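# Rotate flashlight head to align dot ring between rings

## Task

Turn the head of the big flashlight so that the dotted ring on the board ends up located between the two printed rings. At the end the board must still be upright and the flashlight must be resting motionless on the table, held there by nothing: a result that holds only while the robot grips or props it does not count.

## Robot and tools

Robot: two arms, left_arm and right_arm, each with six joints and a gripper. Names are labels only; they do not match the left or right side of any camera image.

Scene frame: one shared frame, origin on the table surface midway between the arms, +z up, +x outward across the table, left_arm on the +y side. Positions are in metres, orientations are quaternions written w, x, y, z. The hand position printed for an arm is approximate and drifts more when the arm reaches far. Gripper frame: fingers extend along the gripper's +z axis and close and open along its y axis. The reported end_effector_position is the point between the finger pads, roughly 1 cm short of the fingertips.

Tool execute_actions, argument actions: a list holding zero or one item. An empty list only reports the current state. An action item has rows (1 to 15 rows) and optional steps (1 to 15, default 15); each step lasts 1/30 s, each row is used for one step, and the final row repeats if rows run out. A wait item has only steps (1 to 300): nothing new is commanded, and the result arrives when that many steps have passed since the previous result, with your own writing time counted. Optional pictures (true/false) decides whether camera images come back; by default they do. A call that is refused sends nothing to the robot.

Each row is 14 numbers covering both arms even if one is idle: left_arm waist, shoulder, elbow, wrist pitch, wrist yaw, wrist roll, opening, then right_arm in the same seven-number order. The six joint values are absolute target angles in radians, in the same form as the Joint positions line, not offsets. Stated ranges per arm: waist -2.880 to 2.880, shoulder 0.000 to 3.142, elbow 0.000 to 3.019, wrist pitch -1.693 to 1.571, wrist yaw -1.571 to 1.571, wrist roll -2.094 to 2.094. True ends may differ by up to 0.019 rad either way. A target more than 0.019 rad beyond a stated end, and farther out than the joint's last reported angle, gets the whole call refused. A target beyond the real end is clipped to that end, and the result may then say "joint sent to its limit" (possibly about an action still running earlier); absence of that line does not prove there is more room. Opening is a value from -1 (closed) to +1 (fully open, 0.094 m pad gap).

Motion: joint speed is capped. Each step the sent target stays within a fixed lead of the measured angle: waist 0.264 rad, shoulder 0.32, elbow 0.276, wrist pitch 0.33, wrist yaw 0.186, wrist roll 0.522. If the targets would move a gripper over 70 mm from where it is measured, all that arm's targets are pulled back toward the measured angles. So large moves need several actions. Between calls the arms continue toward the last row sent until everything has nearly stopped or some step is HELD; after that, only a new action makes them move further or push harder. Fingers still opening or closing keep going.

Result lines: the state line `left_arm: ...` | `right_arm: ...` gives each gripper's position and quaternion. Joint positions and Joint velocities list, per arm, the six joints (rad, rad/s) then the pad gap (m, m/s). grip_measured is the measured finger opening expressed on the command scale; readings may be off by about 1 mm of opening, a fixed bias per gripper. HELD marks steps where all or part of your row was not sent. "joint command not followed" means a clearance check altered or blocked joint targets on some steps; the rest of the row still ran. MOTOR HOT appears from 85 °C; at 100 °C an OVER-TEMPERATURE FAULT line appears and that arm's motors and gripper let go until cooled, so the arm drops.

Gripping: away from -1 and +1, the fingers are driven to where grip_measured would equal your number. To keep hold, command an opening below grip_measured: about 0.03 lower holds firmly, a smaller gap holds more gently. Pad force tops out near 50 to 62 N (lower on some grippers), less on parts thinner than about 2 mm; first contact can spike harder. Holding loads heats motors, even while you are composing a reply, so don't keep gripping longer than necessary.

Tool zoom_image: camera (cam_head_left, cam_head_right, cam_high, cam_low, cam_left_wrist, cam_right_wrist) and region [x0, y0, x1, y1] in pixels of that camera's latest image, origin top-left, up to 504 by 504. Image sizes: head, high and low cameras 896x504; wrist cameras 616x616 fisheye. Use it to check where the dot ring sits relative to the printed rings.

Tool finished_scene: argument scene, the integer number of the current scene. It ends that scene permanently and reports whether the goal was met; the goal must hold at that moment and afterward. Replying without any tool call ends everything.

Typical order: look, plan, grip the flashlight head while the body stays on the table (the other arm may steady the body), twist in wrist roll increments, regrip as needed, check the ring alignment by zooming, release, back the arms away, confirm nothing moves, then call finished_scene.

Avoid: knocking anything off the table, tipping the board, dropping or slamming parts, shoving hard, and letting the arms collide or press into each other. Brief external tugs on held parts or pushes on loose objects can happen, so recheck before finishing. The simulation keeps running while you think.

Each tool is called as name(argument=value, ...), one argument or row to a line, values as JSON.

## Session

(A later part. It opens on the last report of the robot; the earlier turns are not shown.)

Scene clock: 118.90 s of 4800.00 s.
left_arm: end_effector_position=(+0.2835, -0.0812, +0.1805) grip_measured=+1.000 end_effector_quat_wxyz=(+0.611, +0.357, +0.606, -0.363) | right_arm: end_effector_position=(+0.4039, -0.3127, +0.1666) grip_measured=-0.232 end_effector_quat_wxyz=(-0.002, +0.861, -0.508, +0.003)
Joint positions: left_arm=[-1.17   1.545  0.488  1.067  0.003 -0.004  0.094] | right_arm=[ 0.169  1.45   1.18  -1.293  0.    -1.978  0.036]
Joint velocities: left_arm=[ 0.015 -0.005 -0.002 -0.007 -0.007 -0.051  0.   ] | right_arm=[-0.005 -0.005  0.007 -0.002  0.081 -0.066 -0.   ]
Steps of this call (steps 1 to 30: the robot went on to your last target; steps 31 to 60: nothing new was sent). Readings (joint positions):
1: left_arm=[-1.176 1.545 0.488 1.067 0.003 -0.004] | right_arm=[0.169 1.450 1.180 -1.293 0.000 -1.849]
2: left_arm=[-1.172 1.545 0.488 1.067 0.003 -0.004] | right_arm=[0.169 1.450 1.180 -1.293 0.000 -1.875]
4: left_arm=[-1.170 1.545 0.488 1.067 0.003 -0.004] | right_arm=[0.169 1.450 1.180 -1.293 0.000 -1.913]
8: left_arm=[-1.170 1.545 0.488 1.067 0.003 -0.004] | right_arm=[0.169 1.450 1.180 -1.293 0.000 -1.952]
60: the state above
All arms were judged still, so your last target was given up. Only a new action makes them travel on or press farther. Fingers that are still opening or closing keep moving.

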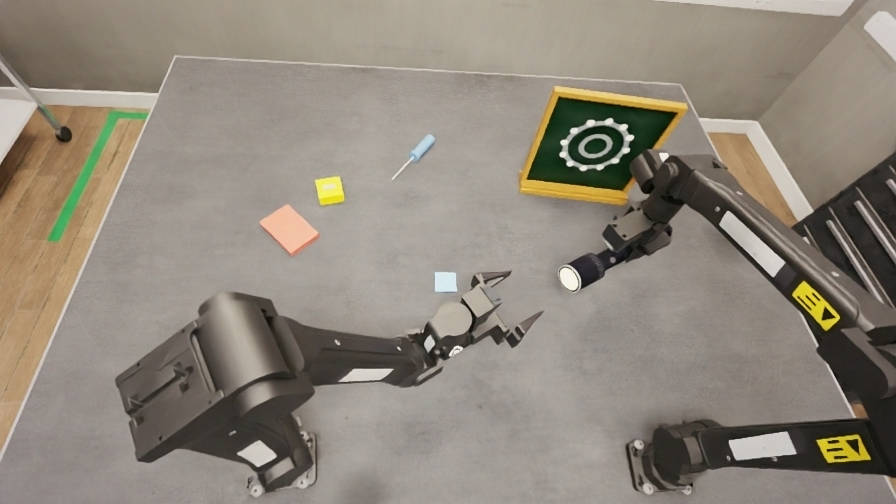

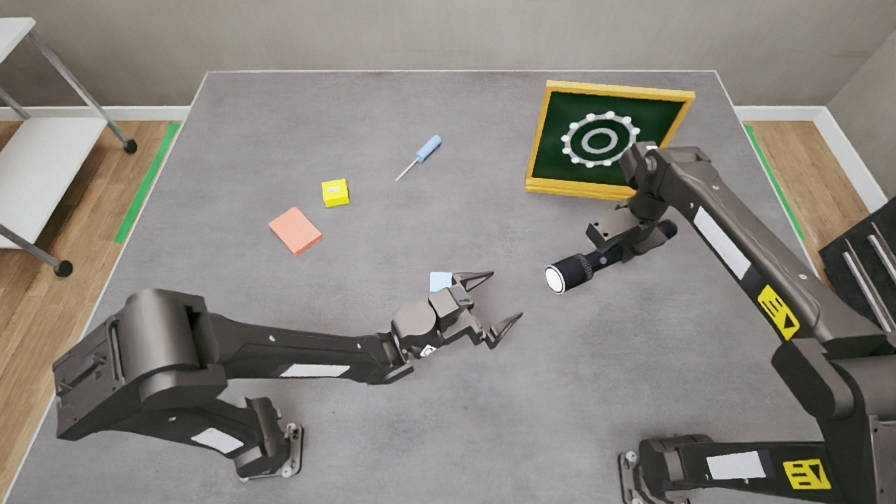

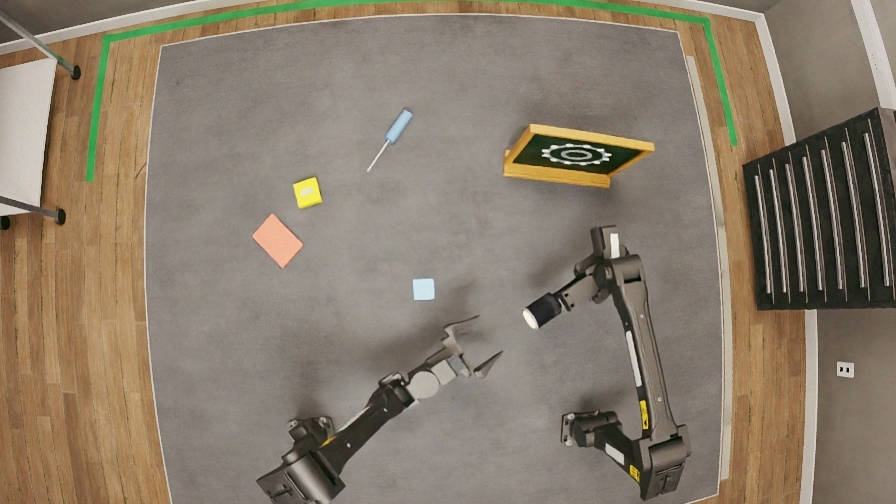

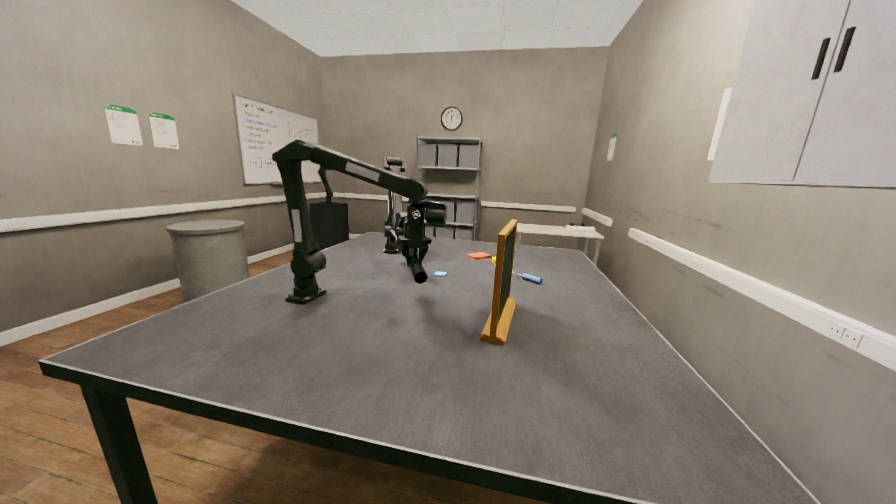

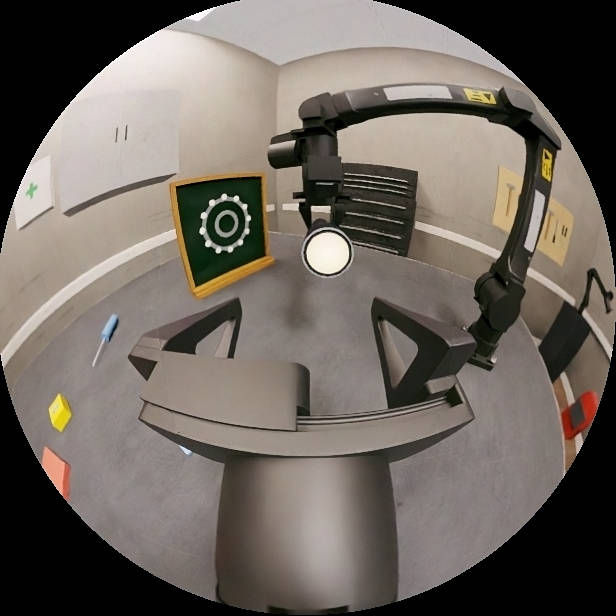

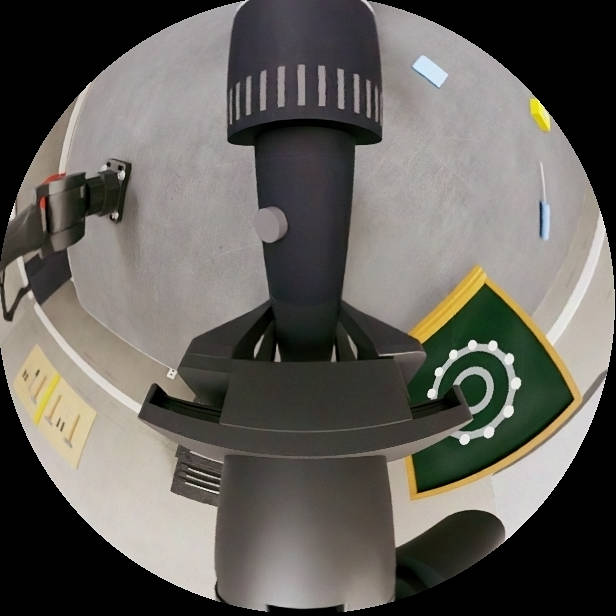

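execute_actions(
  actions=[
    {"rows":[[-1.19,1.58,0.55,1.06,0,0,1, 0.18,1.414,1.27,-1.28,0,-1.99,-0.3],[-1.19,1.58,0.55,1.06,0,0,1, 0.18,1.414,1.27,-1.28,0,-1.99,-0.3],[-1.19,1.58,0.55,1.06,0,0,1, 0.18,1.414,1.27,-1.28,0,-1.99,-0.3],[-1.21,1.61,0.61,1.03,0,0,1, 0.18,1.414,1.27,-1.28,0,-1.99,-0.3],[-1.21,1.61,0.61,1.03,0,0,1, 0.18,1.414,1.27,-1.28,0,-1.99,-0.3],[-1.21,1.61,0.61,1.03,0,0,1, 0.18,1.414,1.27,-1.28,0,-1.99,-0.3],[-1.215,1.645,0.665,1.0,0,0,1, 0.18,1.414,1.27,-1.28,0,-1.99,-0.3]],"steps":15},
  ],
  pictures=false,
)

execute_actions(
  actions=[
    {"steps":20},
  ],
)

Scene clock: 125.47 s of 4800.00 s.
left_arm: end_effector_position=(+0.2904, -0.1411, +0.1851) grip_measured=+1.000 end_effector_quat_wxyz=(+0.604, +0.369, +0.598, -0.376) | right_arm: end_effector_position=(+0.4039, -0.3127, +0.1666) grip_measured=-0.232 end_effector_quat_wxyz=(-0.002, +0.861, -0.508, +0.003)
Joint positions: left_arm=[-1.211  1.643  0.645  1.011  0.002 -0.004  0.094] | right_arm=[ 0.169  1.45   1.18  -1.293  0.    -1.978  0.036]
Joint velocities: left_arm=[ 0.005  0.005  0.002 -0.002 -0.11   0.022  0.   ] | right_arm=[-0.005  0.005  0.007 -0.012 -0.007  0.022  0.   ]
Steps of this call (steps 1 to 90: nothing new was sent; then 3.07 s passed at rest; steps 91 to 105: all 15 steps of this action). Readings (joint positions):
91: left_arm=[-1.171 1.547 0.491 1.067 0.003 -0.004] | right_arm=[0.169 1.450 1.180 -1.293 0.000 -1.978]
92: left_arm=[-1.173 1.553 0.497 1.067 0.003 -0.004] | right_arm=[0.169 1.450 1.180 -1.293 0.000 -1.978]
94: left_arm=[-1.180 1.568 0.518 1.062 0.002 -0.004] | right_arm=[0.169 1.450 1.180 -1.293 0.000 -1.978]
98: left_arm=[-1.203 1.617 0.599 1.028 0.002 -0.004] | right_arm=[0.169 1.450 1.180 -1.293 0.000 -1.978]
105: the state above

Scene clock: 126.13 s of 4800.00 s.
left_arm: end_effector_position=(+0.2904, -0.1411, +0.1851) grip_measured=+1.000 end_effector_quat_wxyz=(+0.604, +0.369, +0.598, -0.376) | right_arm: end_effector_position=(+0.4039, -0.3127, +0.1666) grip_measured=-0.232 end_effector_quat_wxyz=(-0.002, +0.861, -0.508, +0.003)
Joint positions: left_arm=[-1.211  1.643  0.645  1.011  0.002 -0.004  0.094] | right_arm=[ 0.169  1.45   1.18  -1.293  0.    -1.978  0.036]
Joint velocities: left_arm=[-0.005 -0.005 -0.002 -0.012 -0.022  0.051  0.   ] | right_arm=[-0.005  0.005  0.007 -0.002  0.037  0.007 -0.001]
Steps of this call (steps 1 to 15: the robot went on to your last target; steps 16 to 20: nothing new was sent). Readings (joint positions):
1: left_arm=[-1.211 1.643 0.645 1.011 0.002 -0.004] | right_arm=[0.169 1.450 1.180 -1.293 0.000 -1.978]
2: left_arm=[-1.211 1.643 0.645 1.011 0.002 -0.004] | right_arm=[0.169 1.450 1.180 -1.293 0.000 -1.978]
4: left_arm=[-1.211 1.643 0.645 1.011 0.002 -0.004] | right_arm=[0.169 1.450 1.180 -1.293 0.000 -1.978]
8: left_arm=[-1.211 1.643 0.645 1.011 0.002 -0.004] | right_arm=[0.169 1.450 1.180 -1.293 0.000 -1.978]
20: the state above
All arms were judged still, so your last target was given up. Only a new action makes them travel on or press farther. Fingers that are still opening or closing keep moving.

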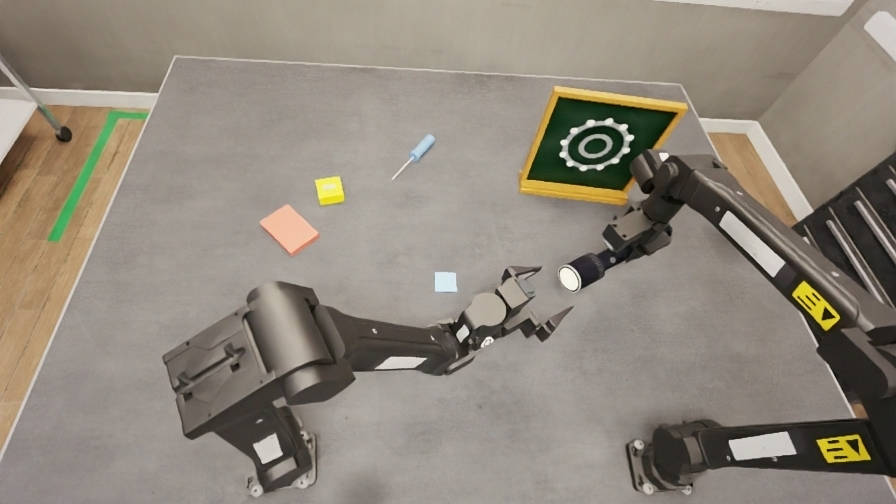

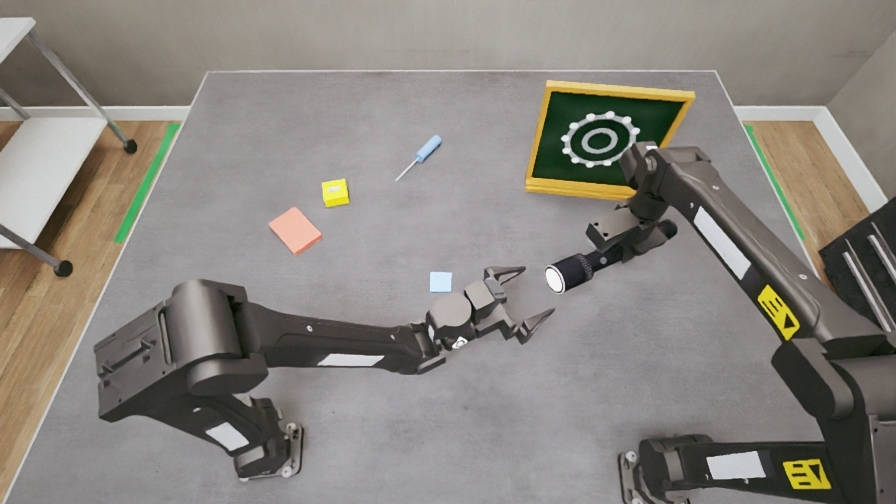

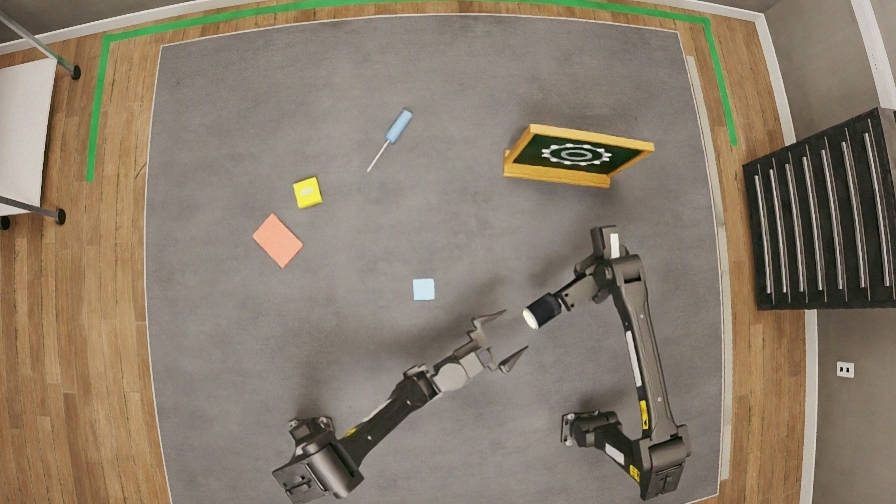

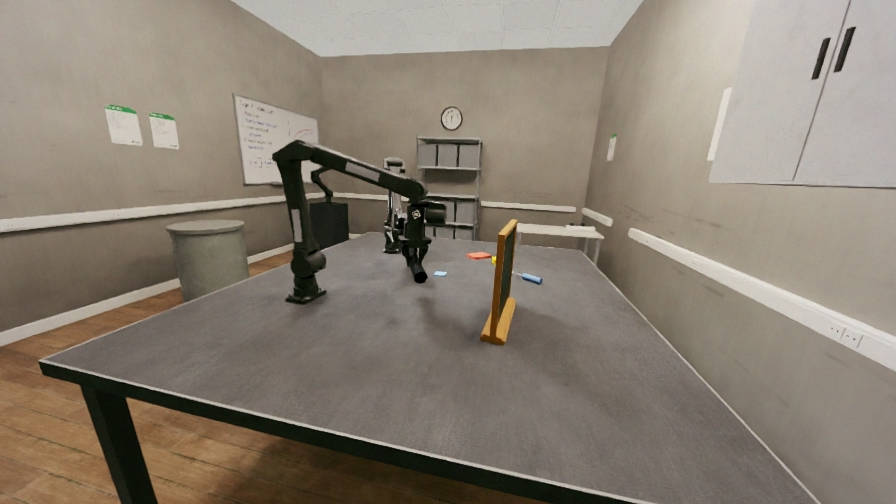

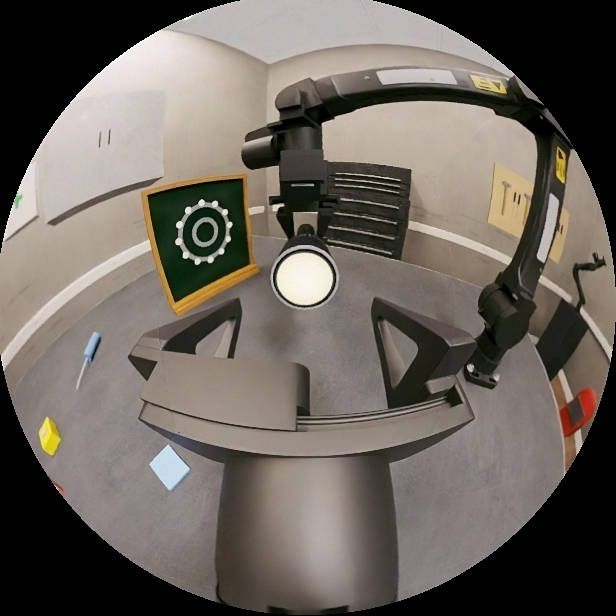

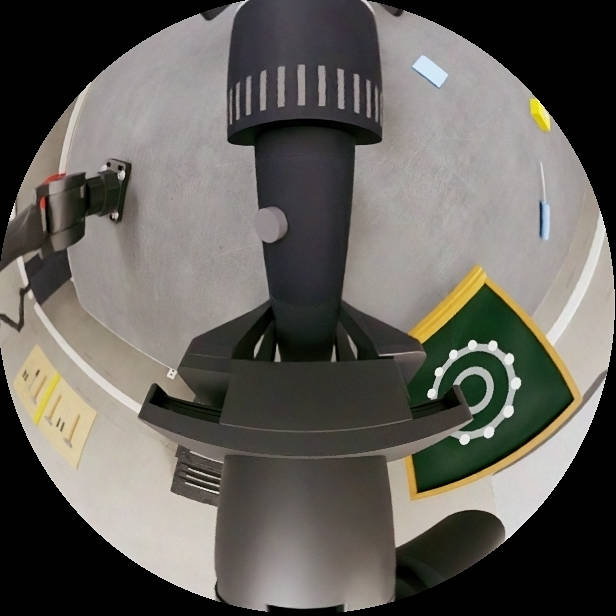

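Aligned laterally. Roll 90° to check the vertical.

execute_actions(
  actions=[
    {"rows":[[-1.215,1.645,0.665,1.0,0,1.57,1, 0.18,1.414,1.27,-1.28,0,-1.99,-0.3]],"steps":15},
  ],
  pictures=false,
)

execute_actions(
  actions=[
    {"steps":25},
  ],
)

Scene clock: 128.47 s of 4800.00 s.
left_arm: end_effector_position=(+0.2904, -0.1411, +0.1851) grip_measured=+1.000 end_effector_quat_wxyz=(+0.706, +0.664, +0.229, +0.092) | right_arm: end_effector_position=(+0.4039, -0.3127, +0.1666) grip_measured=-0.232 end_effector_quat_wxyz=(-0.002, +0.861, -0.508, +0.003)
Joint positions: left_arm=[-1.211  1.643  0.645  1.011  0.002  1.367  0.094] | right_arm=[ 0.169  1.45   1.18  -1.293  0.    -1.978  0.036]
Joint velocities: left_arm=[-0.015 -0.015 -0.012 -0.007 -0.022  1.326  0.   ] | right_arm=[-0.015 -0.024  0.002 -0.017 -0.022  0.007  0.001]
Steps of this call (steps 1 to 55: nothing new was sent; steps 56 to 70: all 15 steps of this action). Readings (joint positions):
56: left_arm=[-1.211 1.643 0.645 1.011 0.002 0.082] | right_arm=[0.169 1.450 1.180 -1.293 0.000 -1.978]
57: left_arm=[-1.211 1.643 0.645 1.011 0.002 0.182] | right_arm=[0.169 1.450 1.180 -1.293 0.000 -1.978]
59: left_arm=[-1.211 1.643 0.645 1.011 0.002 0.383] | right_arm=[0.169 1.450 1.180 -1.293 0.000 -1.978]
63: left_arm=[-1.211 1.643 0.645 1.011 0.002 0.784] | right_arm=[0.169 1.450 1.180 -1.293 0.000 -1.978]
70: the state above

Scene clock: 129.30 s of 4800.00 s.
left_arm: end_effector_position=(+0.2904, -0.1411, +0.1851) grip_measured=+1.000 end_effector_quat_wxyz=(+0.693, +0.683, +0.164, +0.160) | right_arm: end_effector_position=(+0.4039, -0.3127, +0.1666) grip_measured=-0.232 end_effector_quat_wxyz=(-0.002, +0.861, -0.508, +0.003)
Joint positions: left_arm=[-1.211  1.643  0.645  1.011  0.002  1.562  0.094] | right_arm=[ 0.169  1.45   1.18  -1.293  0.    -1.978  0.036]
Joint velocities: left_arm=[-0.005  0.005  0.007 -0.012 -0.081 -0.007  0.   ] | right_arm=[-0.015 -0.015 -0.012 -0.007 -0.037  0.007  0.001]
Steps of this call (steps 1 to 25: the robot went on to your last target). Readings (joint positions):
1: left_arm=[-1.211 1.643 0.645 1.011 0.002 1.407] | right_arm=[0.169 1.450 1.180 -1.293 0.000 -1.978]
2: left_arm=[-1.211 1.643 0.645 1.011 0.002 1.438] | right_arm=[0.169 1.450 1.180 -1.293 0.000 -1.978]
4: left_arm=[-1.211 1.643 0.645 1.011 0.002 1.484] | right_arm=[0.169 1.450 1.180 -1.293 0.000 -1.978]
8: left_arm=[-1.211 1.643 0.645 1.011 0.002 1.530] | right_arm=[0.169 1.450 1.180 -1.293 0.000 -1.978]
25: the state above

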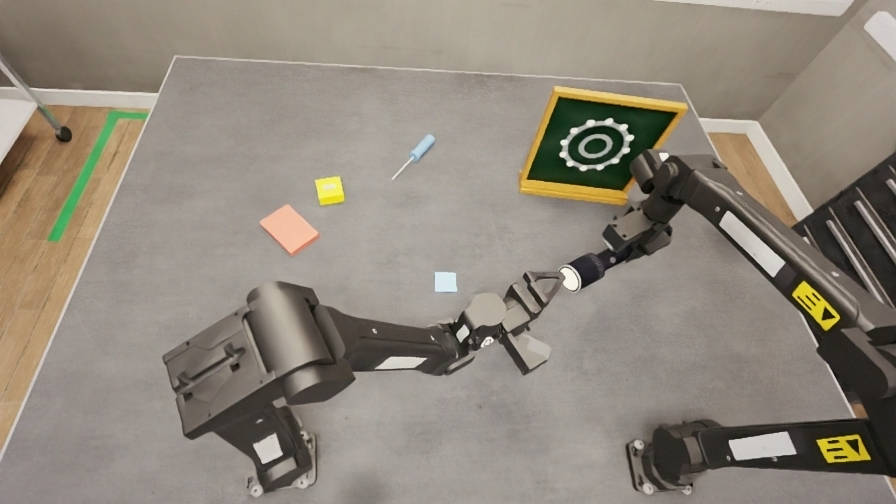

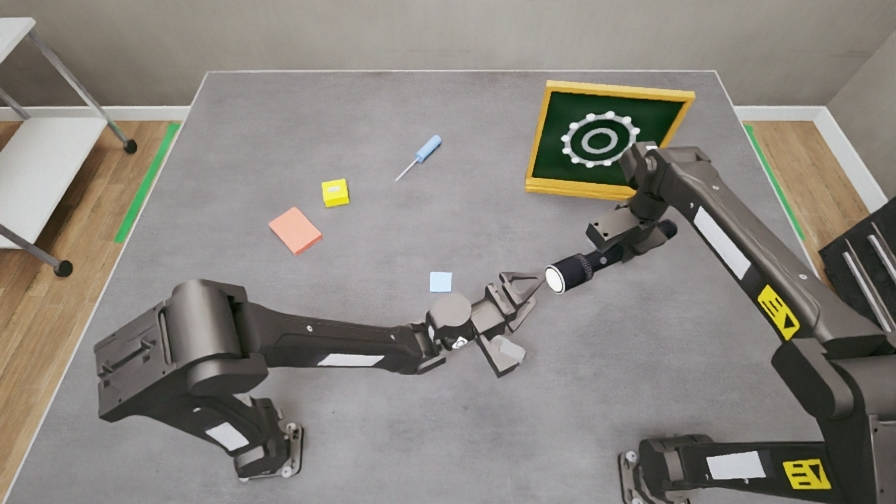

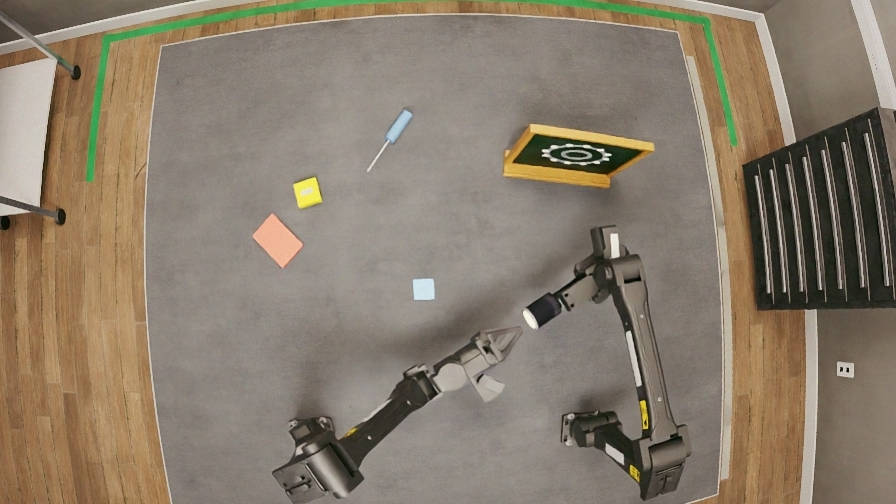

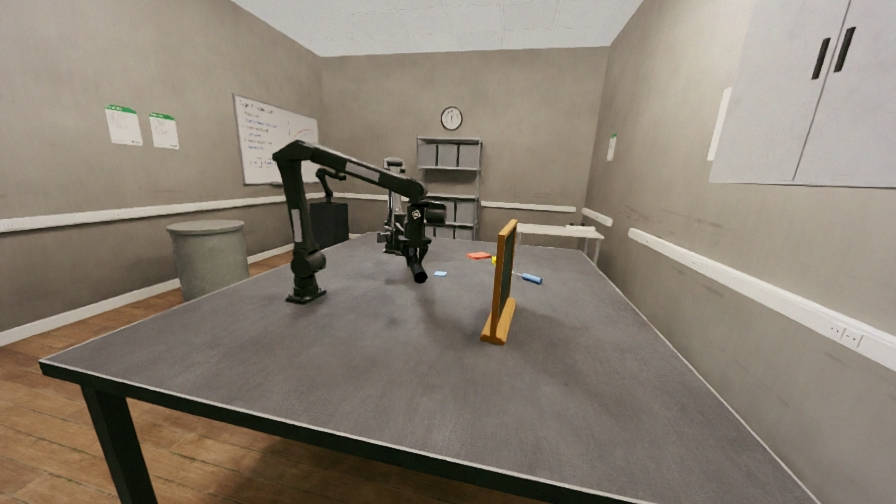

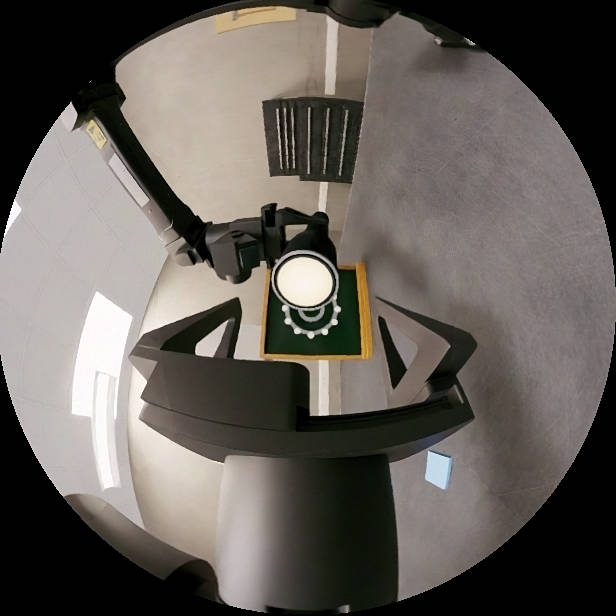

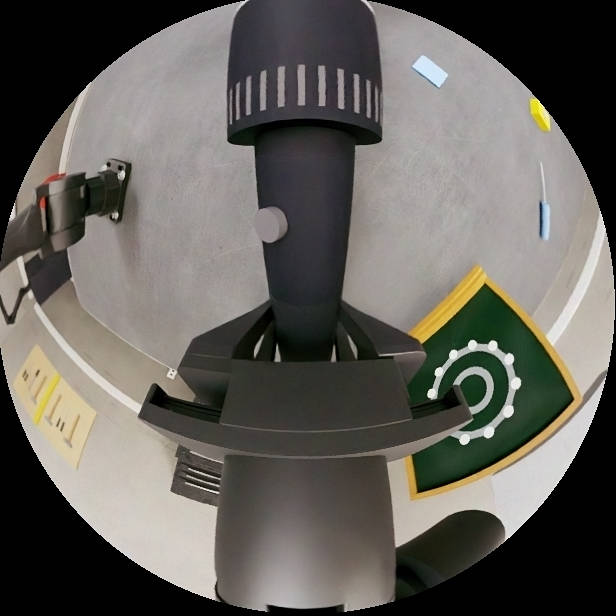

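execute_actions(
  actions=[
    {"rows":[[-1.215,1.645,0.665,1.0,0,0,1, 0.18,1.414,1.27,-1.28,0,-1.99,-0.3]],"steps":15},
  ],
  pictures=false,
)

execute_actions(
  actions=[
    {"rows":[[-1.215,1.655,0.70,0.96,0,0,1, 0.18,1.414,1.27,-1.28,0,-1.99,-0.3],[-1.215,1.655,0.70,0.96,0,0,1, 0.18,1.414,1.27,-1.28,0,-1.99,-0.3],[-1.215,1.667,0.735,0.92,0,0,1, 0.18,1.414,1.27,-1.28,0,-1.99,-0.3],[-1.215,1.667,0.735,0.92,0,0,1, 0.18,1.414,1.27,-1.28,0,-1.99,-0.3],[-1.215,1.68,0.77,0.875,0,0,1, 0.18,1.414,1.27,-1.28,0,-1.99,-0.3],[-1.215,1.68,0.77,0.875,0,0,1, 0.18,1.414,1.27,-1.28,0,-1.99,-0.3],[-1.215,1.692,0.81,0.83,0,0,1, 0.18,1.414,1.27,-1.28,0,-1.99,-0.3],[-1.215,1.692,0.81,0.83,0,0,1, 0.18,1.414,1.27,-1.28,0,-1.99,-0.3],[-1.215,1.705,0.847,0.786,0,0,1, 0.18,1.414,1.27,-1.28,0,-1.99,-0.3]],"steps":15},
  ],
  pictures=false,
)

execute_actions(
  actions=[
    {"steps":20},
  ],
)

Scene clock: 138.03 s of 4800.00 s.
left_arm: end_effector_position=(+0.2904, -0.1411, +0.1850) grip_measured=+1.000 end_effector_quat_wxyz=(+0.639, +0.427, +0.558, -0.313) | right_arm: end_effector_position=(+0.4039, -0.3127, +0.1666) grip_measured=-0.232 end_effector_quat_wxyz=(-0.002, +0.861, -0.508, +0.003)
Joint positions: left_arm=[-1.211  1.643  0.645  1.01   0.002  0.198  0.094] | right_arm=[ 0.169  1.45   1.18  -1.293  0.    -1.978  0.036]
Joint velocities: left_arm=[ 0.005 -0.034 -0.007 -0.002  0.037 -1.297  0.   ] | right_arm=[-0.015  0.005  0.007  0.002 -0.007 -0.037  0.   ]
Steps of this call (steps 1 to 15: the robot went on to your last target; steps 16 to 90: nothing new was sent; then 5.23 s passed at rest; steps 91 to 105: all 15 steps of this action). Readings (joint positions):
91: left_arm=[-1.211 1.643 0.645 1.011 0.002 1.477] | right_arm=[0.169 1.450 1.180 -1.293 0.000 -1.978]
92: left_arm=[-1.211 1.643 0.645 1.010 0.002 1.377] | right_arm=[0.169 1.450 1.180 -1.293 0.000 -1.978]
94: left_arm=[-1.211 1.643 0.645 1.010 0.002 1.176] | right_arm=[0.169 1.450 1.180 -1.293 0.000 -1.978]
98: left_arm=[-1.211 1.643 0.645 1.010 0.002 0.776] | right_arm=[0.169 1.450 1.180 -1.293 0.000 -1.978]
105: the state above

Scene clock: 138.53 s of 4800.00 s.
left_arm: end_effector_position=(+0.3157, -0.1918, +0.1846) grip_measured=+1.000 end_effector_quat_wxyz=(+0.580, +0.390, +0.621, -0.354) | right_arm: end_effector_position=(+0.4039, -0.3127, +0.1666) grip_measured=-0.232 end_effector_quat_wxyz=(-0.002, +0.861, -0.508, +0.003)
Joint positions: left_arm=[-1.211  1.698  0.821  0.801  0.002  0.013  0.094] | right_arm=[ 0.169  1.45   1.18  -1.293  0.    -1.978  0.036]
Joint velocities: left_arm=[ 0.005 -0.005 -0.007 -0.051 -0.007 -0.051  0.   ] | right_arm=[-0.005  0.005 -0.002  0.007  0.037 -0.051  0.001]
Steps of this call (steps 1 to 15: all 15 steps of this action). Readings (joint positions):
1: left_arm=[-1.211 1.643 0.647 1.002 0.002 0.160] | right_arm=[0.169 1.450 1.180 -1.293 0.000 -1.978]
2: left_arm=[-1.211 1.644 0.652 0.991 0.002 0.129] | right_arm=[0.169 1.450 1.180 -1.293 0.000 -1.978]
4: left_arm=[-1.211 1.649 0.672 0.956 0.002 0.085] | right_arm=[0.169 1.450 1.180 -1.293 0.000 -1.978]
8: left_arm=[-1.211 1.674 0.747 0.872 0.002 0.039] | right_arm=[0.169 1.450 1.180 -1.293 0.000 -1.978]
15: the state above

Scene clock: 139.20 s of 4800.00 s.
left_arm: end_effector_position=(+0.3157, -0.1918, +0.1836) grip_measured=+1.000 end_effector_quat_wxyz=(+0.578, +0.389, +0.624, -0.355) | right_arm: end_effector_position=(+0.4039, -0.3127, +0.1666) grip_measured=-0.232 end_effector_quat_wxyz=(-0.002, +0.861, -0.508, +0.003)
Joint positions: left_arm=[-1.211  1.699  0.821  0.798  0.002  0.007  0.094] | right_arm=[ 0.169  1.45   1.18  -1.293  0.    -1.978  0.036]
Joint velocities: left_arm=[-0.005 -0.015 -0.012  0.012 -0.037  0.007  0.   ] | right_arm=[-0.015  0.005 -0.007 -0.012 -0.022 -0.022  0.001]
Steps of this call (steps 1 to 15: the robot went on to your last target; steps 16 to 20: nothing new was sent). Readings (joint positions):
1: left_arm=[-1.211 1.699 0.821 0.799 0.002 0.012] | right_arm=[0.169 1.450 1.180 -1.293 0.000 -1.978]
2: left_arm=[-1.211 1.699 0.821 0.798 0.002 0.011] | right_arm=[0.169 1.450 1.180 -1.293 0.000 -1.978]
4: left_arm=[-1.211 1.699 0.821 0.798 0.002 0.010] | right_arm=[0.169 1.450 1.180 -1.293 0.000 -1.978]
8: left_arm=[-1.211 1.699 0.821 0.798 0.002 0.008] | right_arm=[0.169 1.450 1.180 -1.293 0.000 -1.978]
20: the state above
All arms were judged still, so your last target was given up. Only a new action makes them travel on or press farther. Fingers that are still opening or closing keep moving.

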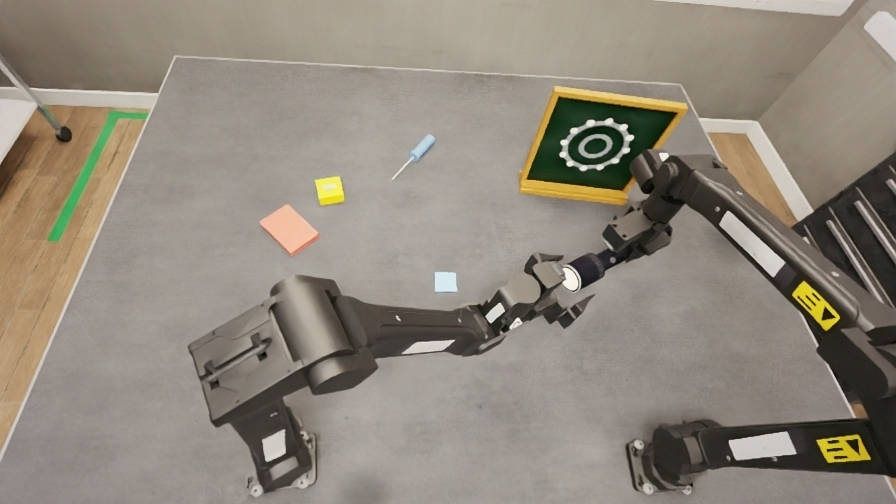

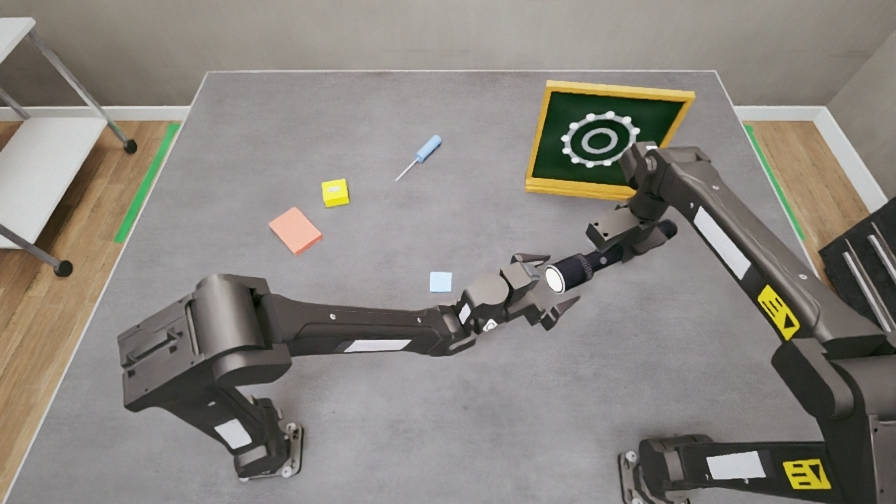

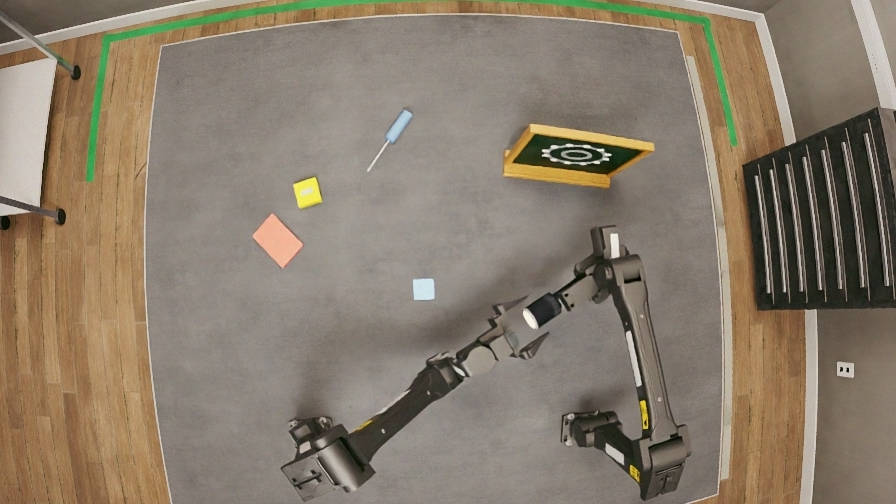

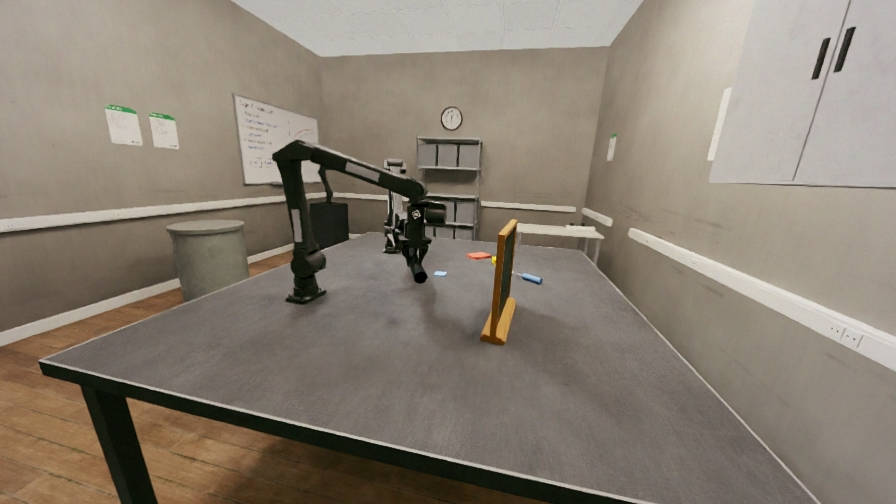

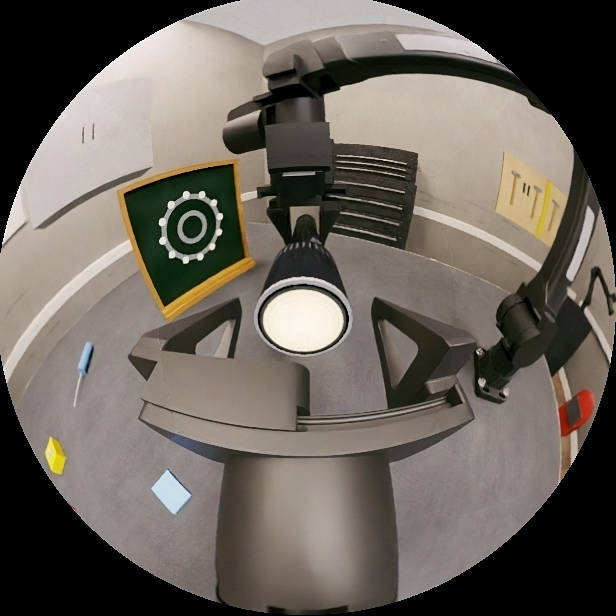

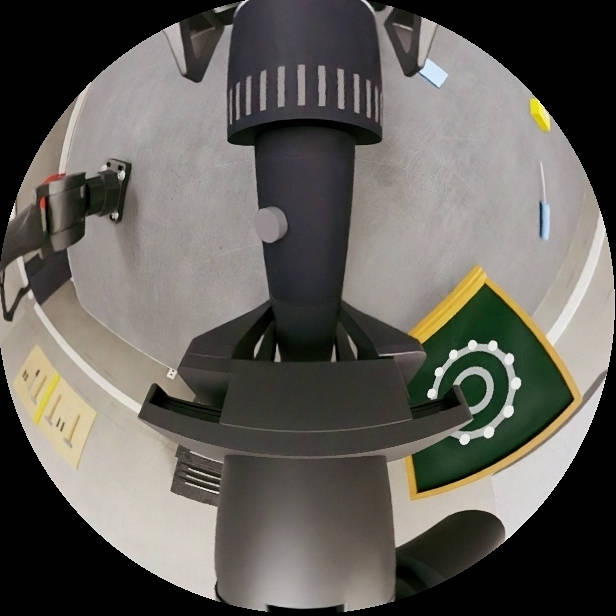

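Good enough; close and twist.

execute_actions(
  actions=[
    {"rows":[[-1.215,1.705,0.847,0.786,0,0,0.35, 0.18,1.414,1.27,-1.28,0,-1.99,-0.3],[-1.215,1.705,0.847,0.786,0,0,0.35, 0.18,1.414,1.27,-1.28,0,-1.99,-0.3],[-1.215,1.705,0.847,0.786,0,0,0.35, 0.18,1.414,1.27,-1.28,0,-1.99,-0.3],[-1.215,1.705,0.847,0.786,0,0,0.35, 0.18,1.414,1.27,-1.28,0,-1.99,-0.3],[-1.215,1.705,0.847,0.786,0,0,0.35, 0.18,1.414,1.27,-1.28,0,-1.99,-0.3],[-1.215,1.705,0.847,0.786,0,0,0.35, 0.18,1.414,1.27,-1.28,0,-1.99,-0.3],[-1.215,1.705,0.847,0.786,0,0,0.35, 0.18,1.414,1.27,-1.28,0,-1.99,-0.3],[-1.215,1.705,0.847,0.786,0,0,0.25, 0.18,1.414,1.27,-1.28,0,-1.99,-0.3],[-1.215,1.705,0.847,0.786,0,0,0.2, 0.18,1.414,1.27,-1.28,0,-1.99,-0.3],[-1.215,1.705,0.847,0.786,0,0,0.15, 0.18,1.414,1.27,-1.28,0,-1.99,-0.3],[-1.215,1.705,0.847,0.786,0,0,0.1, 0.18,1.414,1.27,-1.28,0,-1.99,-0.3]],"steps":15},
  ],
  pictures=false,
)

execute_actions(
  actions=[
    {"rows":[[-1.215,1.705,0.847,0.786,0,0.05,0.1, 0.18,1.414,1.27,-1.28,0,-1.99,-0.3],[-1.215,1.705,0.847,0.786,0,0.1,0.1, 0.18,1.414,1.27,-1.28,0,-1.99,-0.3],[-1.215,1.705,0.847,0.786,0,0.15,0.1, 0.18,1.414,1.27,-1.28,0,-1.99,-0.3],[-1.215,1.705,0.847,0.786,0,0.2,0.1, 0.18,1.414,1.27,-1.28,0,-1.99,-0.3],[-1.215,1.705,0.847,0.786,0,0.25,0.1, 0.18,1.414,1.27,-1.28,0,-1.99,-0.3],[-1.215,1.705,0.847,0.786,0,0.3,0.1, 0.18,1.414,1.27,-1.28,0,-1.99,-0.3],[-1.215,1.705,0.847,0.786,0,0.35,0.1, 0.18,1.414,1.27,-1.28,0,-1.99,-0.3],[-1.215,1.705,0.847,0.786,0,0.4,0.1, 0.18,1.414,1.27,-1.28,0,-1.99,-0.3],[-1.215,1.705,0.847,0.786,0,0.45,0.1, 0.18,1.414,1.27,-1.28,0,-1.99,-0.3],[-1.215,1.705,0.847,0.786,0,0.5,0.1, 0.18,1.414,1.27,-1.28,0,-1.99,-0.3]],"steps":15},
  ],
  pictures=false,
)

execute_actions(
  actions=[
    {"steps":15},
  ],
)

Scene clock: 151.57 s of 4800.00 s.
left_arm: end_effector_position=(+0.3162, -0.1915, +0.1836) grip_measured=+0.186 end_effector_quat_wxyz=(+0.578, +0.388, +0.624, -0.354) | right_arm: end_effector_position=(+0.4039, -0.3127, +0.1666) grip_measured=-0.232 end_effector_quat_wxyz=(-0.002, +0.863, -0.506, +0.003)
Joint positions: left_arm=[-1.211  1.699  0.821  0.798 -0.001  0.006  0.056] | right_arm=[ 0.169  1.45   1.18  -1.293  0.001 -1.984  0.036]
Joint velocities: left_arm=[-0.015 -0.005  0.002 -0.007 -0.051  0.022  0.001] | right_arm=[ 0.005 -0.005 -0.017  0.012 -0.007  0.022 -0.   ]
Steps of this call (steps 1 to 90: nothing new was sent; then 8.87 s passed at rest; steps 91 to 105: all 15 steps of this action). Readings (joint positions):
91: left_arm=[-1.211 1.699 0.821 0.798 0.002 0.007] | right_arm=[0.169 1.450 1.180 -1.293 0.000 -1.978]
92: left_arm=[-1.211 1.699 0.821 0.798 0.002 0.007] | right_arm=[0.169 1.450 1.180 -1.293 0.000 -1.978]
94: left_arm=[-1.211 1.699 0.821 0.798 0.002 0.007] | right_arm=[0.169 1.450 1.180 -1.293 0.000 -1.978]
98: left_arm=[-1.211 1.699 0.821 0.798 0.001 0.007] | right_arm=[0.169 1.450 1.180 -1.293 0.000 -1.978]
105: the state above

Scene clock: 152.07 s of 4800.00 s.
left_arm: end_effector_position=(+0.3164, -0.1914, +0.1836) grip_measured=+0.186 end_effector_quat_wxyz=(+0.638, +0.505, +0.534, -0.230) | right_arm: end_effector_position=(+0.4039, -0.3127, +0.1666) grip_measured=-0.232 end_effector_quat_wxyz=(-0.002, +0.864, -0.503, +0.003)
Joint positions: left_arm=[-1.211  1.699  0.821  0.798 -0.003  0.412  0.056] | right_arm=[ 0.169  1.45   1.18  -1.293  0.001 -1.99   0.036]
Joint velocities: left_arm=[-0.015 -0.005 -0.002 -0.002  0.007  0.388  0.   ] | right_arm=[-0.005 -0.005  0.007 -0.002 -0.037 -0.007 -0.   ]
Steps of this call (steps 1 to 15: all 15 steps of this action). Readings (joint positions):
1: left_arm=[-1.211 1.699 0.821 0.798 -0.001 0.010] | right_arm=[0.169 1.450 1.180 -1.293 0.001 -1.984]
2: left_arm=[-1.211 1.699 0.821 0.798 -0.001 0.021] | right_arm=[0.169 1.450 1.180 -1.293 0.001 -1.984]
4: left_arm=[-1.211 1.699 0.821 0.798 -0.001 0.064] | right_arm=[0.169 1.450 1.180 -1.293 0.001 -1.985]
8: left_arm=[-1.211 1.699 0.821 0.798 -0.002 0.204] | right_arm=[0.169 1.450 1.180 -1.293 0.001 -1.987]
15: the state above

Scene clock: 152.57 s of 4800.00 s.
left_arm: end_effector_position=(+0.3165, -0.1914, +0.1836) grip_measured=+0.186 end_effector_quat_wxyz=(+0.644, +0.520, +0.519, -0.211) | right_arm: end_effector_position=(+0.4039, -0.3127, +0.1666) grip_measured=-0.232 end_effector_quat_wxyz=(-0.002, +0.865, -0.503, +0.003)
Joint positions: left_arm=[-1.211  1.699  0.821  0.798 -0.003  0.47   0.056] | right_arm=[ 0.169  1.45   1.18  -1.293  0.001 -1.991  0.036]
Joint velocities: left_arm=[ 0.005  0.015 -0.012 -0.012 -0.022  0.007  0.001] | right_arm=[ 0.005 -0.015  0.002  0.007 -0.051  0.007 -0.   ]
Steps of this call (steps 1 to 15: the robot went on to your last target). Readings (joint positions):
1: left_arm=[-1.211 1.699 0.821 0.798 -0.003 0.424] | right_arm=[0.169 1.450 1.180 -1.293 0.001 -1.990]
2: left_arm=[-1.211 1.699 0.821 0.798 -0.003 0.434] | right_arm=[0.169 1.450 1.180 -1.293 0.001 -1.990]
4: left_arm=[-1.211 1.699 0.821 0.798 -0.003 0.447] | right_arm=[0.169 1.450 1.180 -1.293 0.001 -1.991]
8: left_arm=[-1.211 1.699 0.821 0.798 -0.003 0.462] | right_arm=[0.169 1.450 1.180 -1.293 0.001 -1.991]
15: the state above

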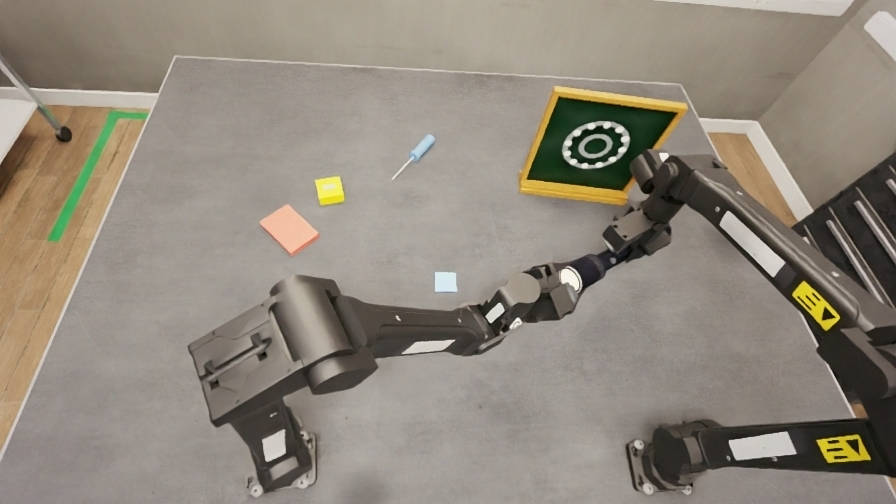

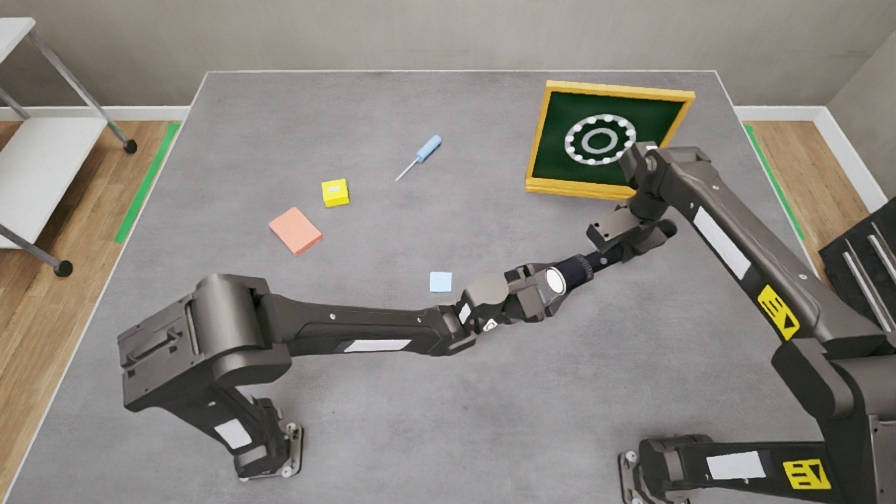

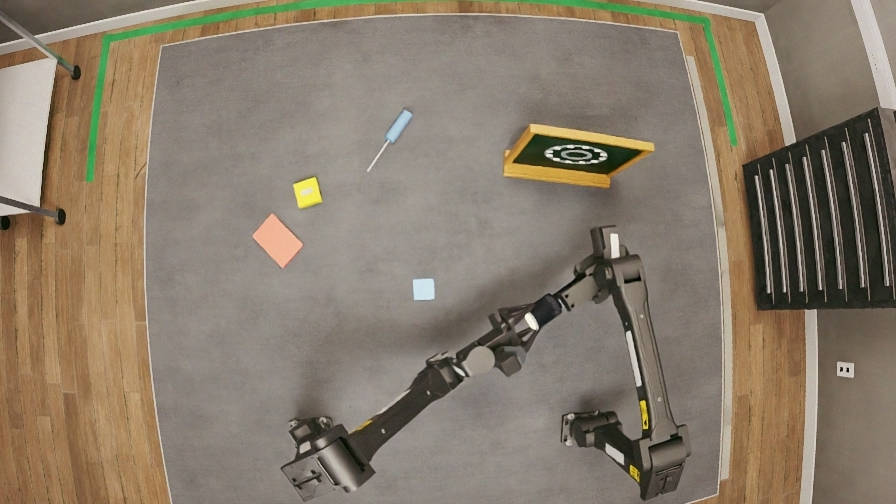

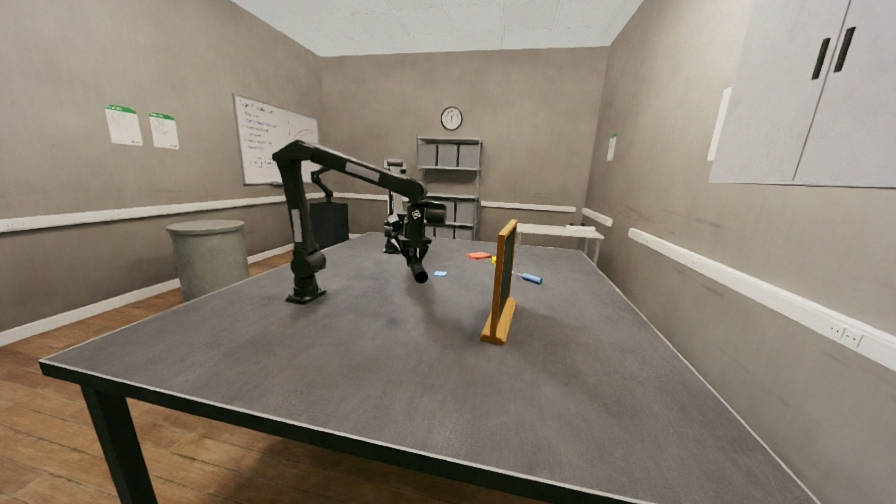

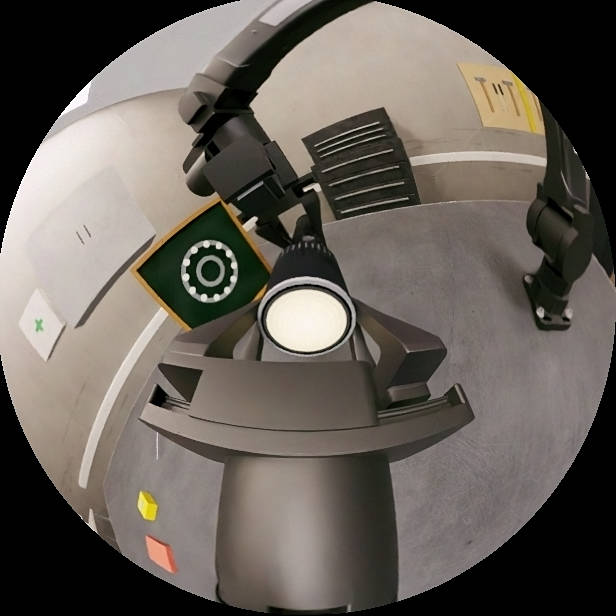

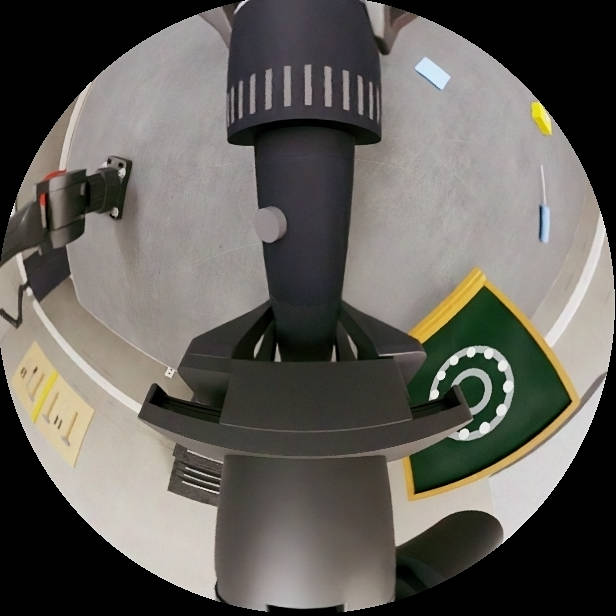

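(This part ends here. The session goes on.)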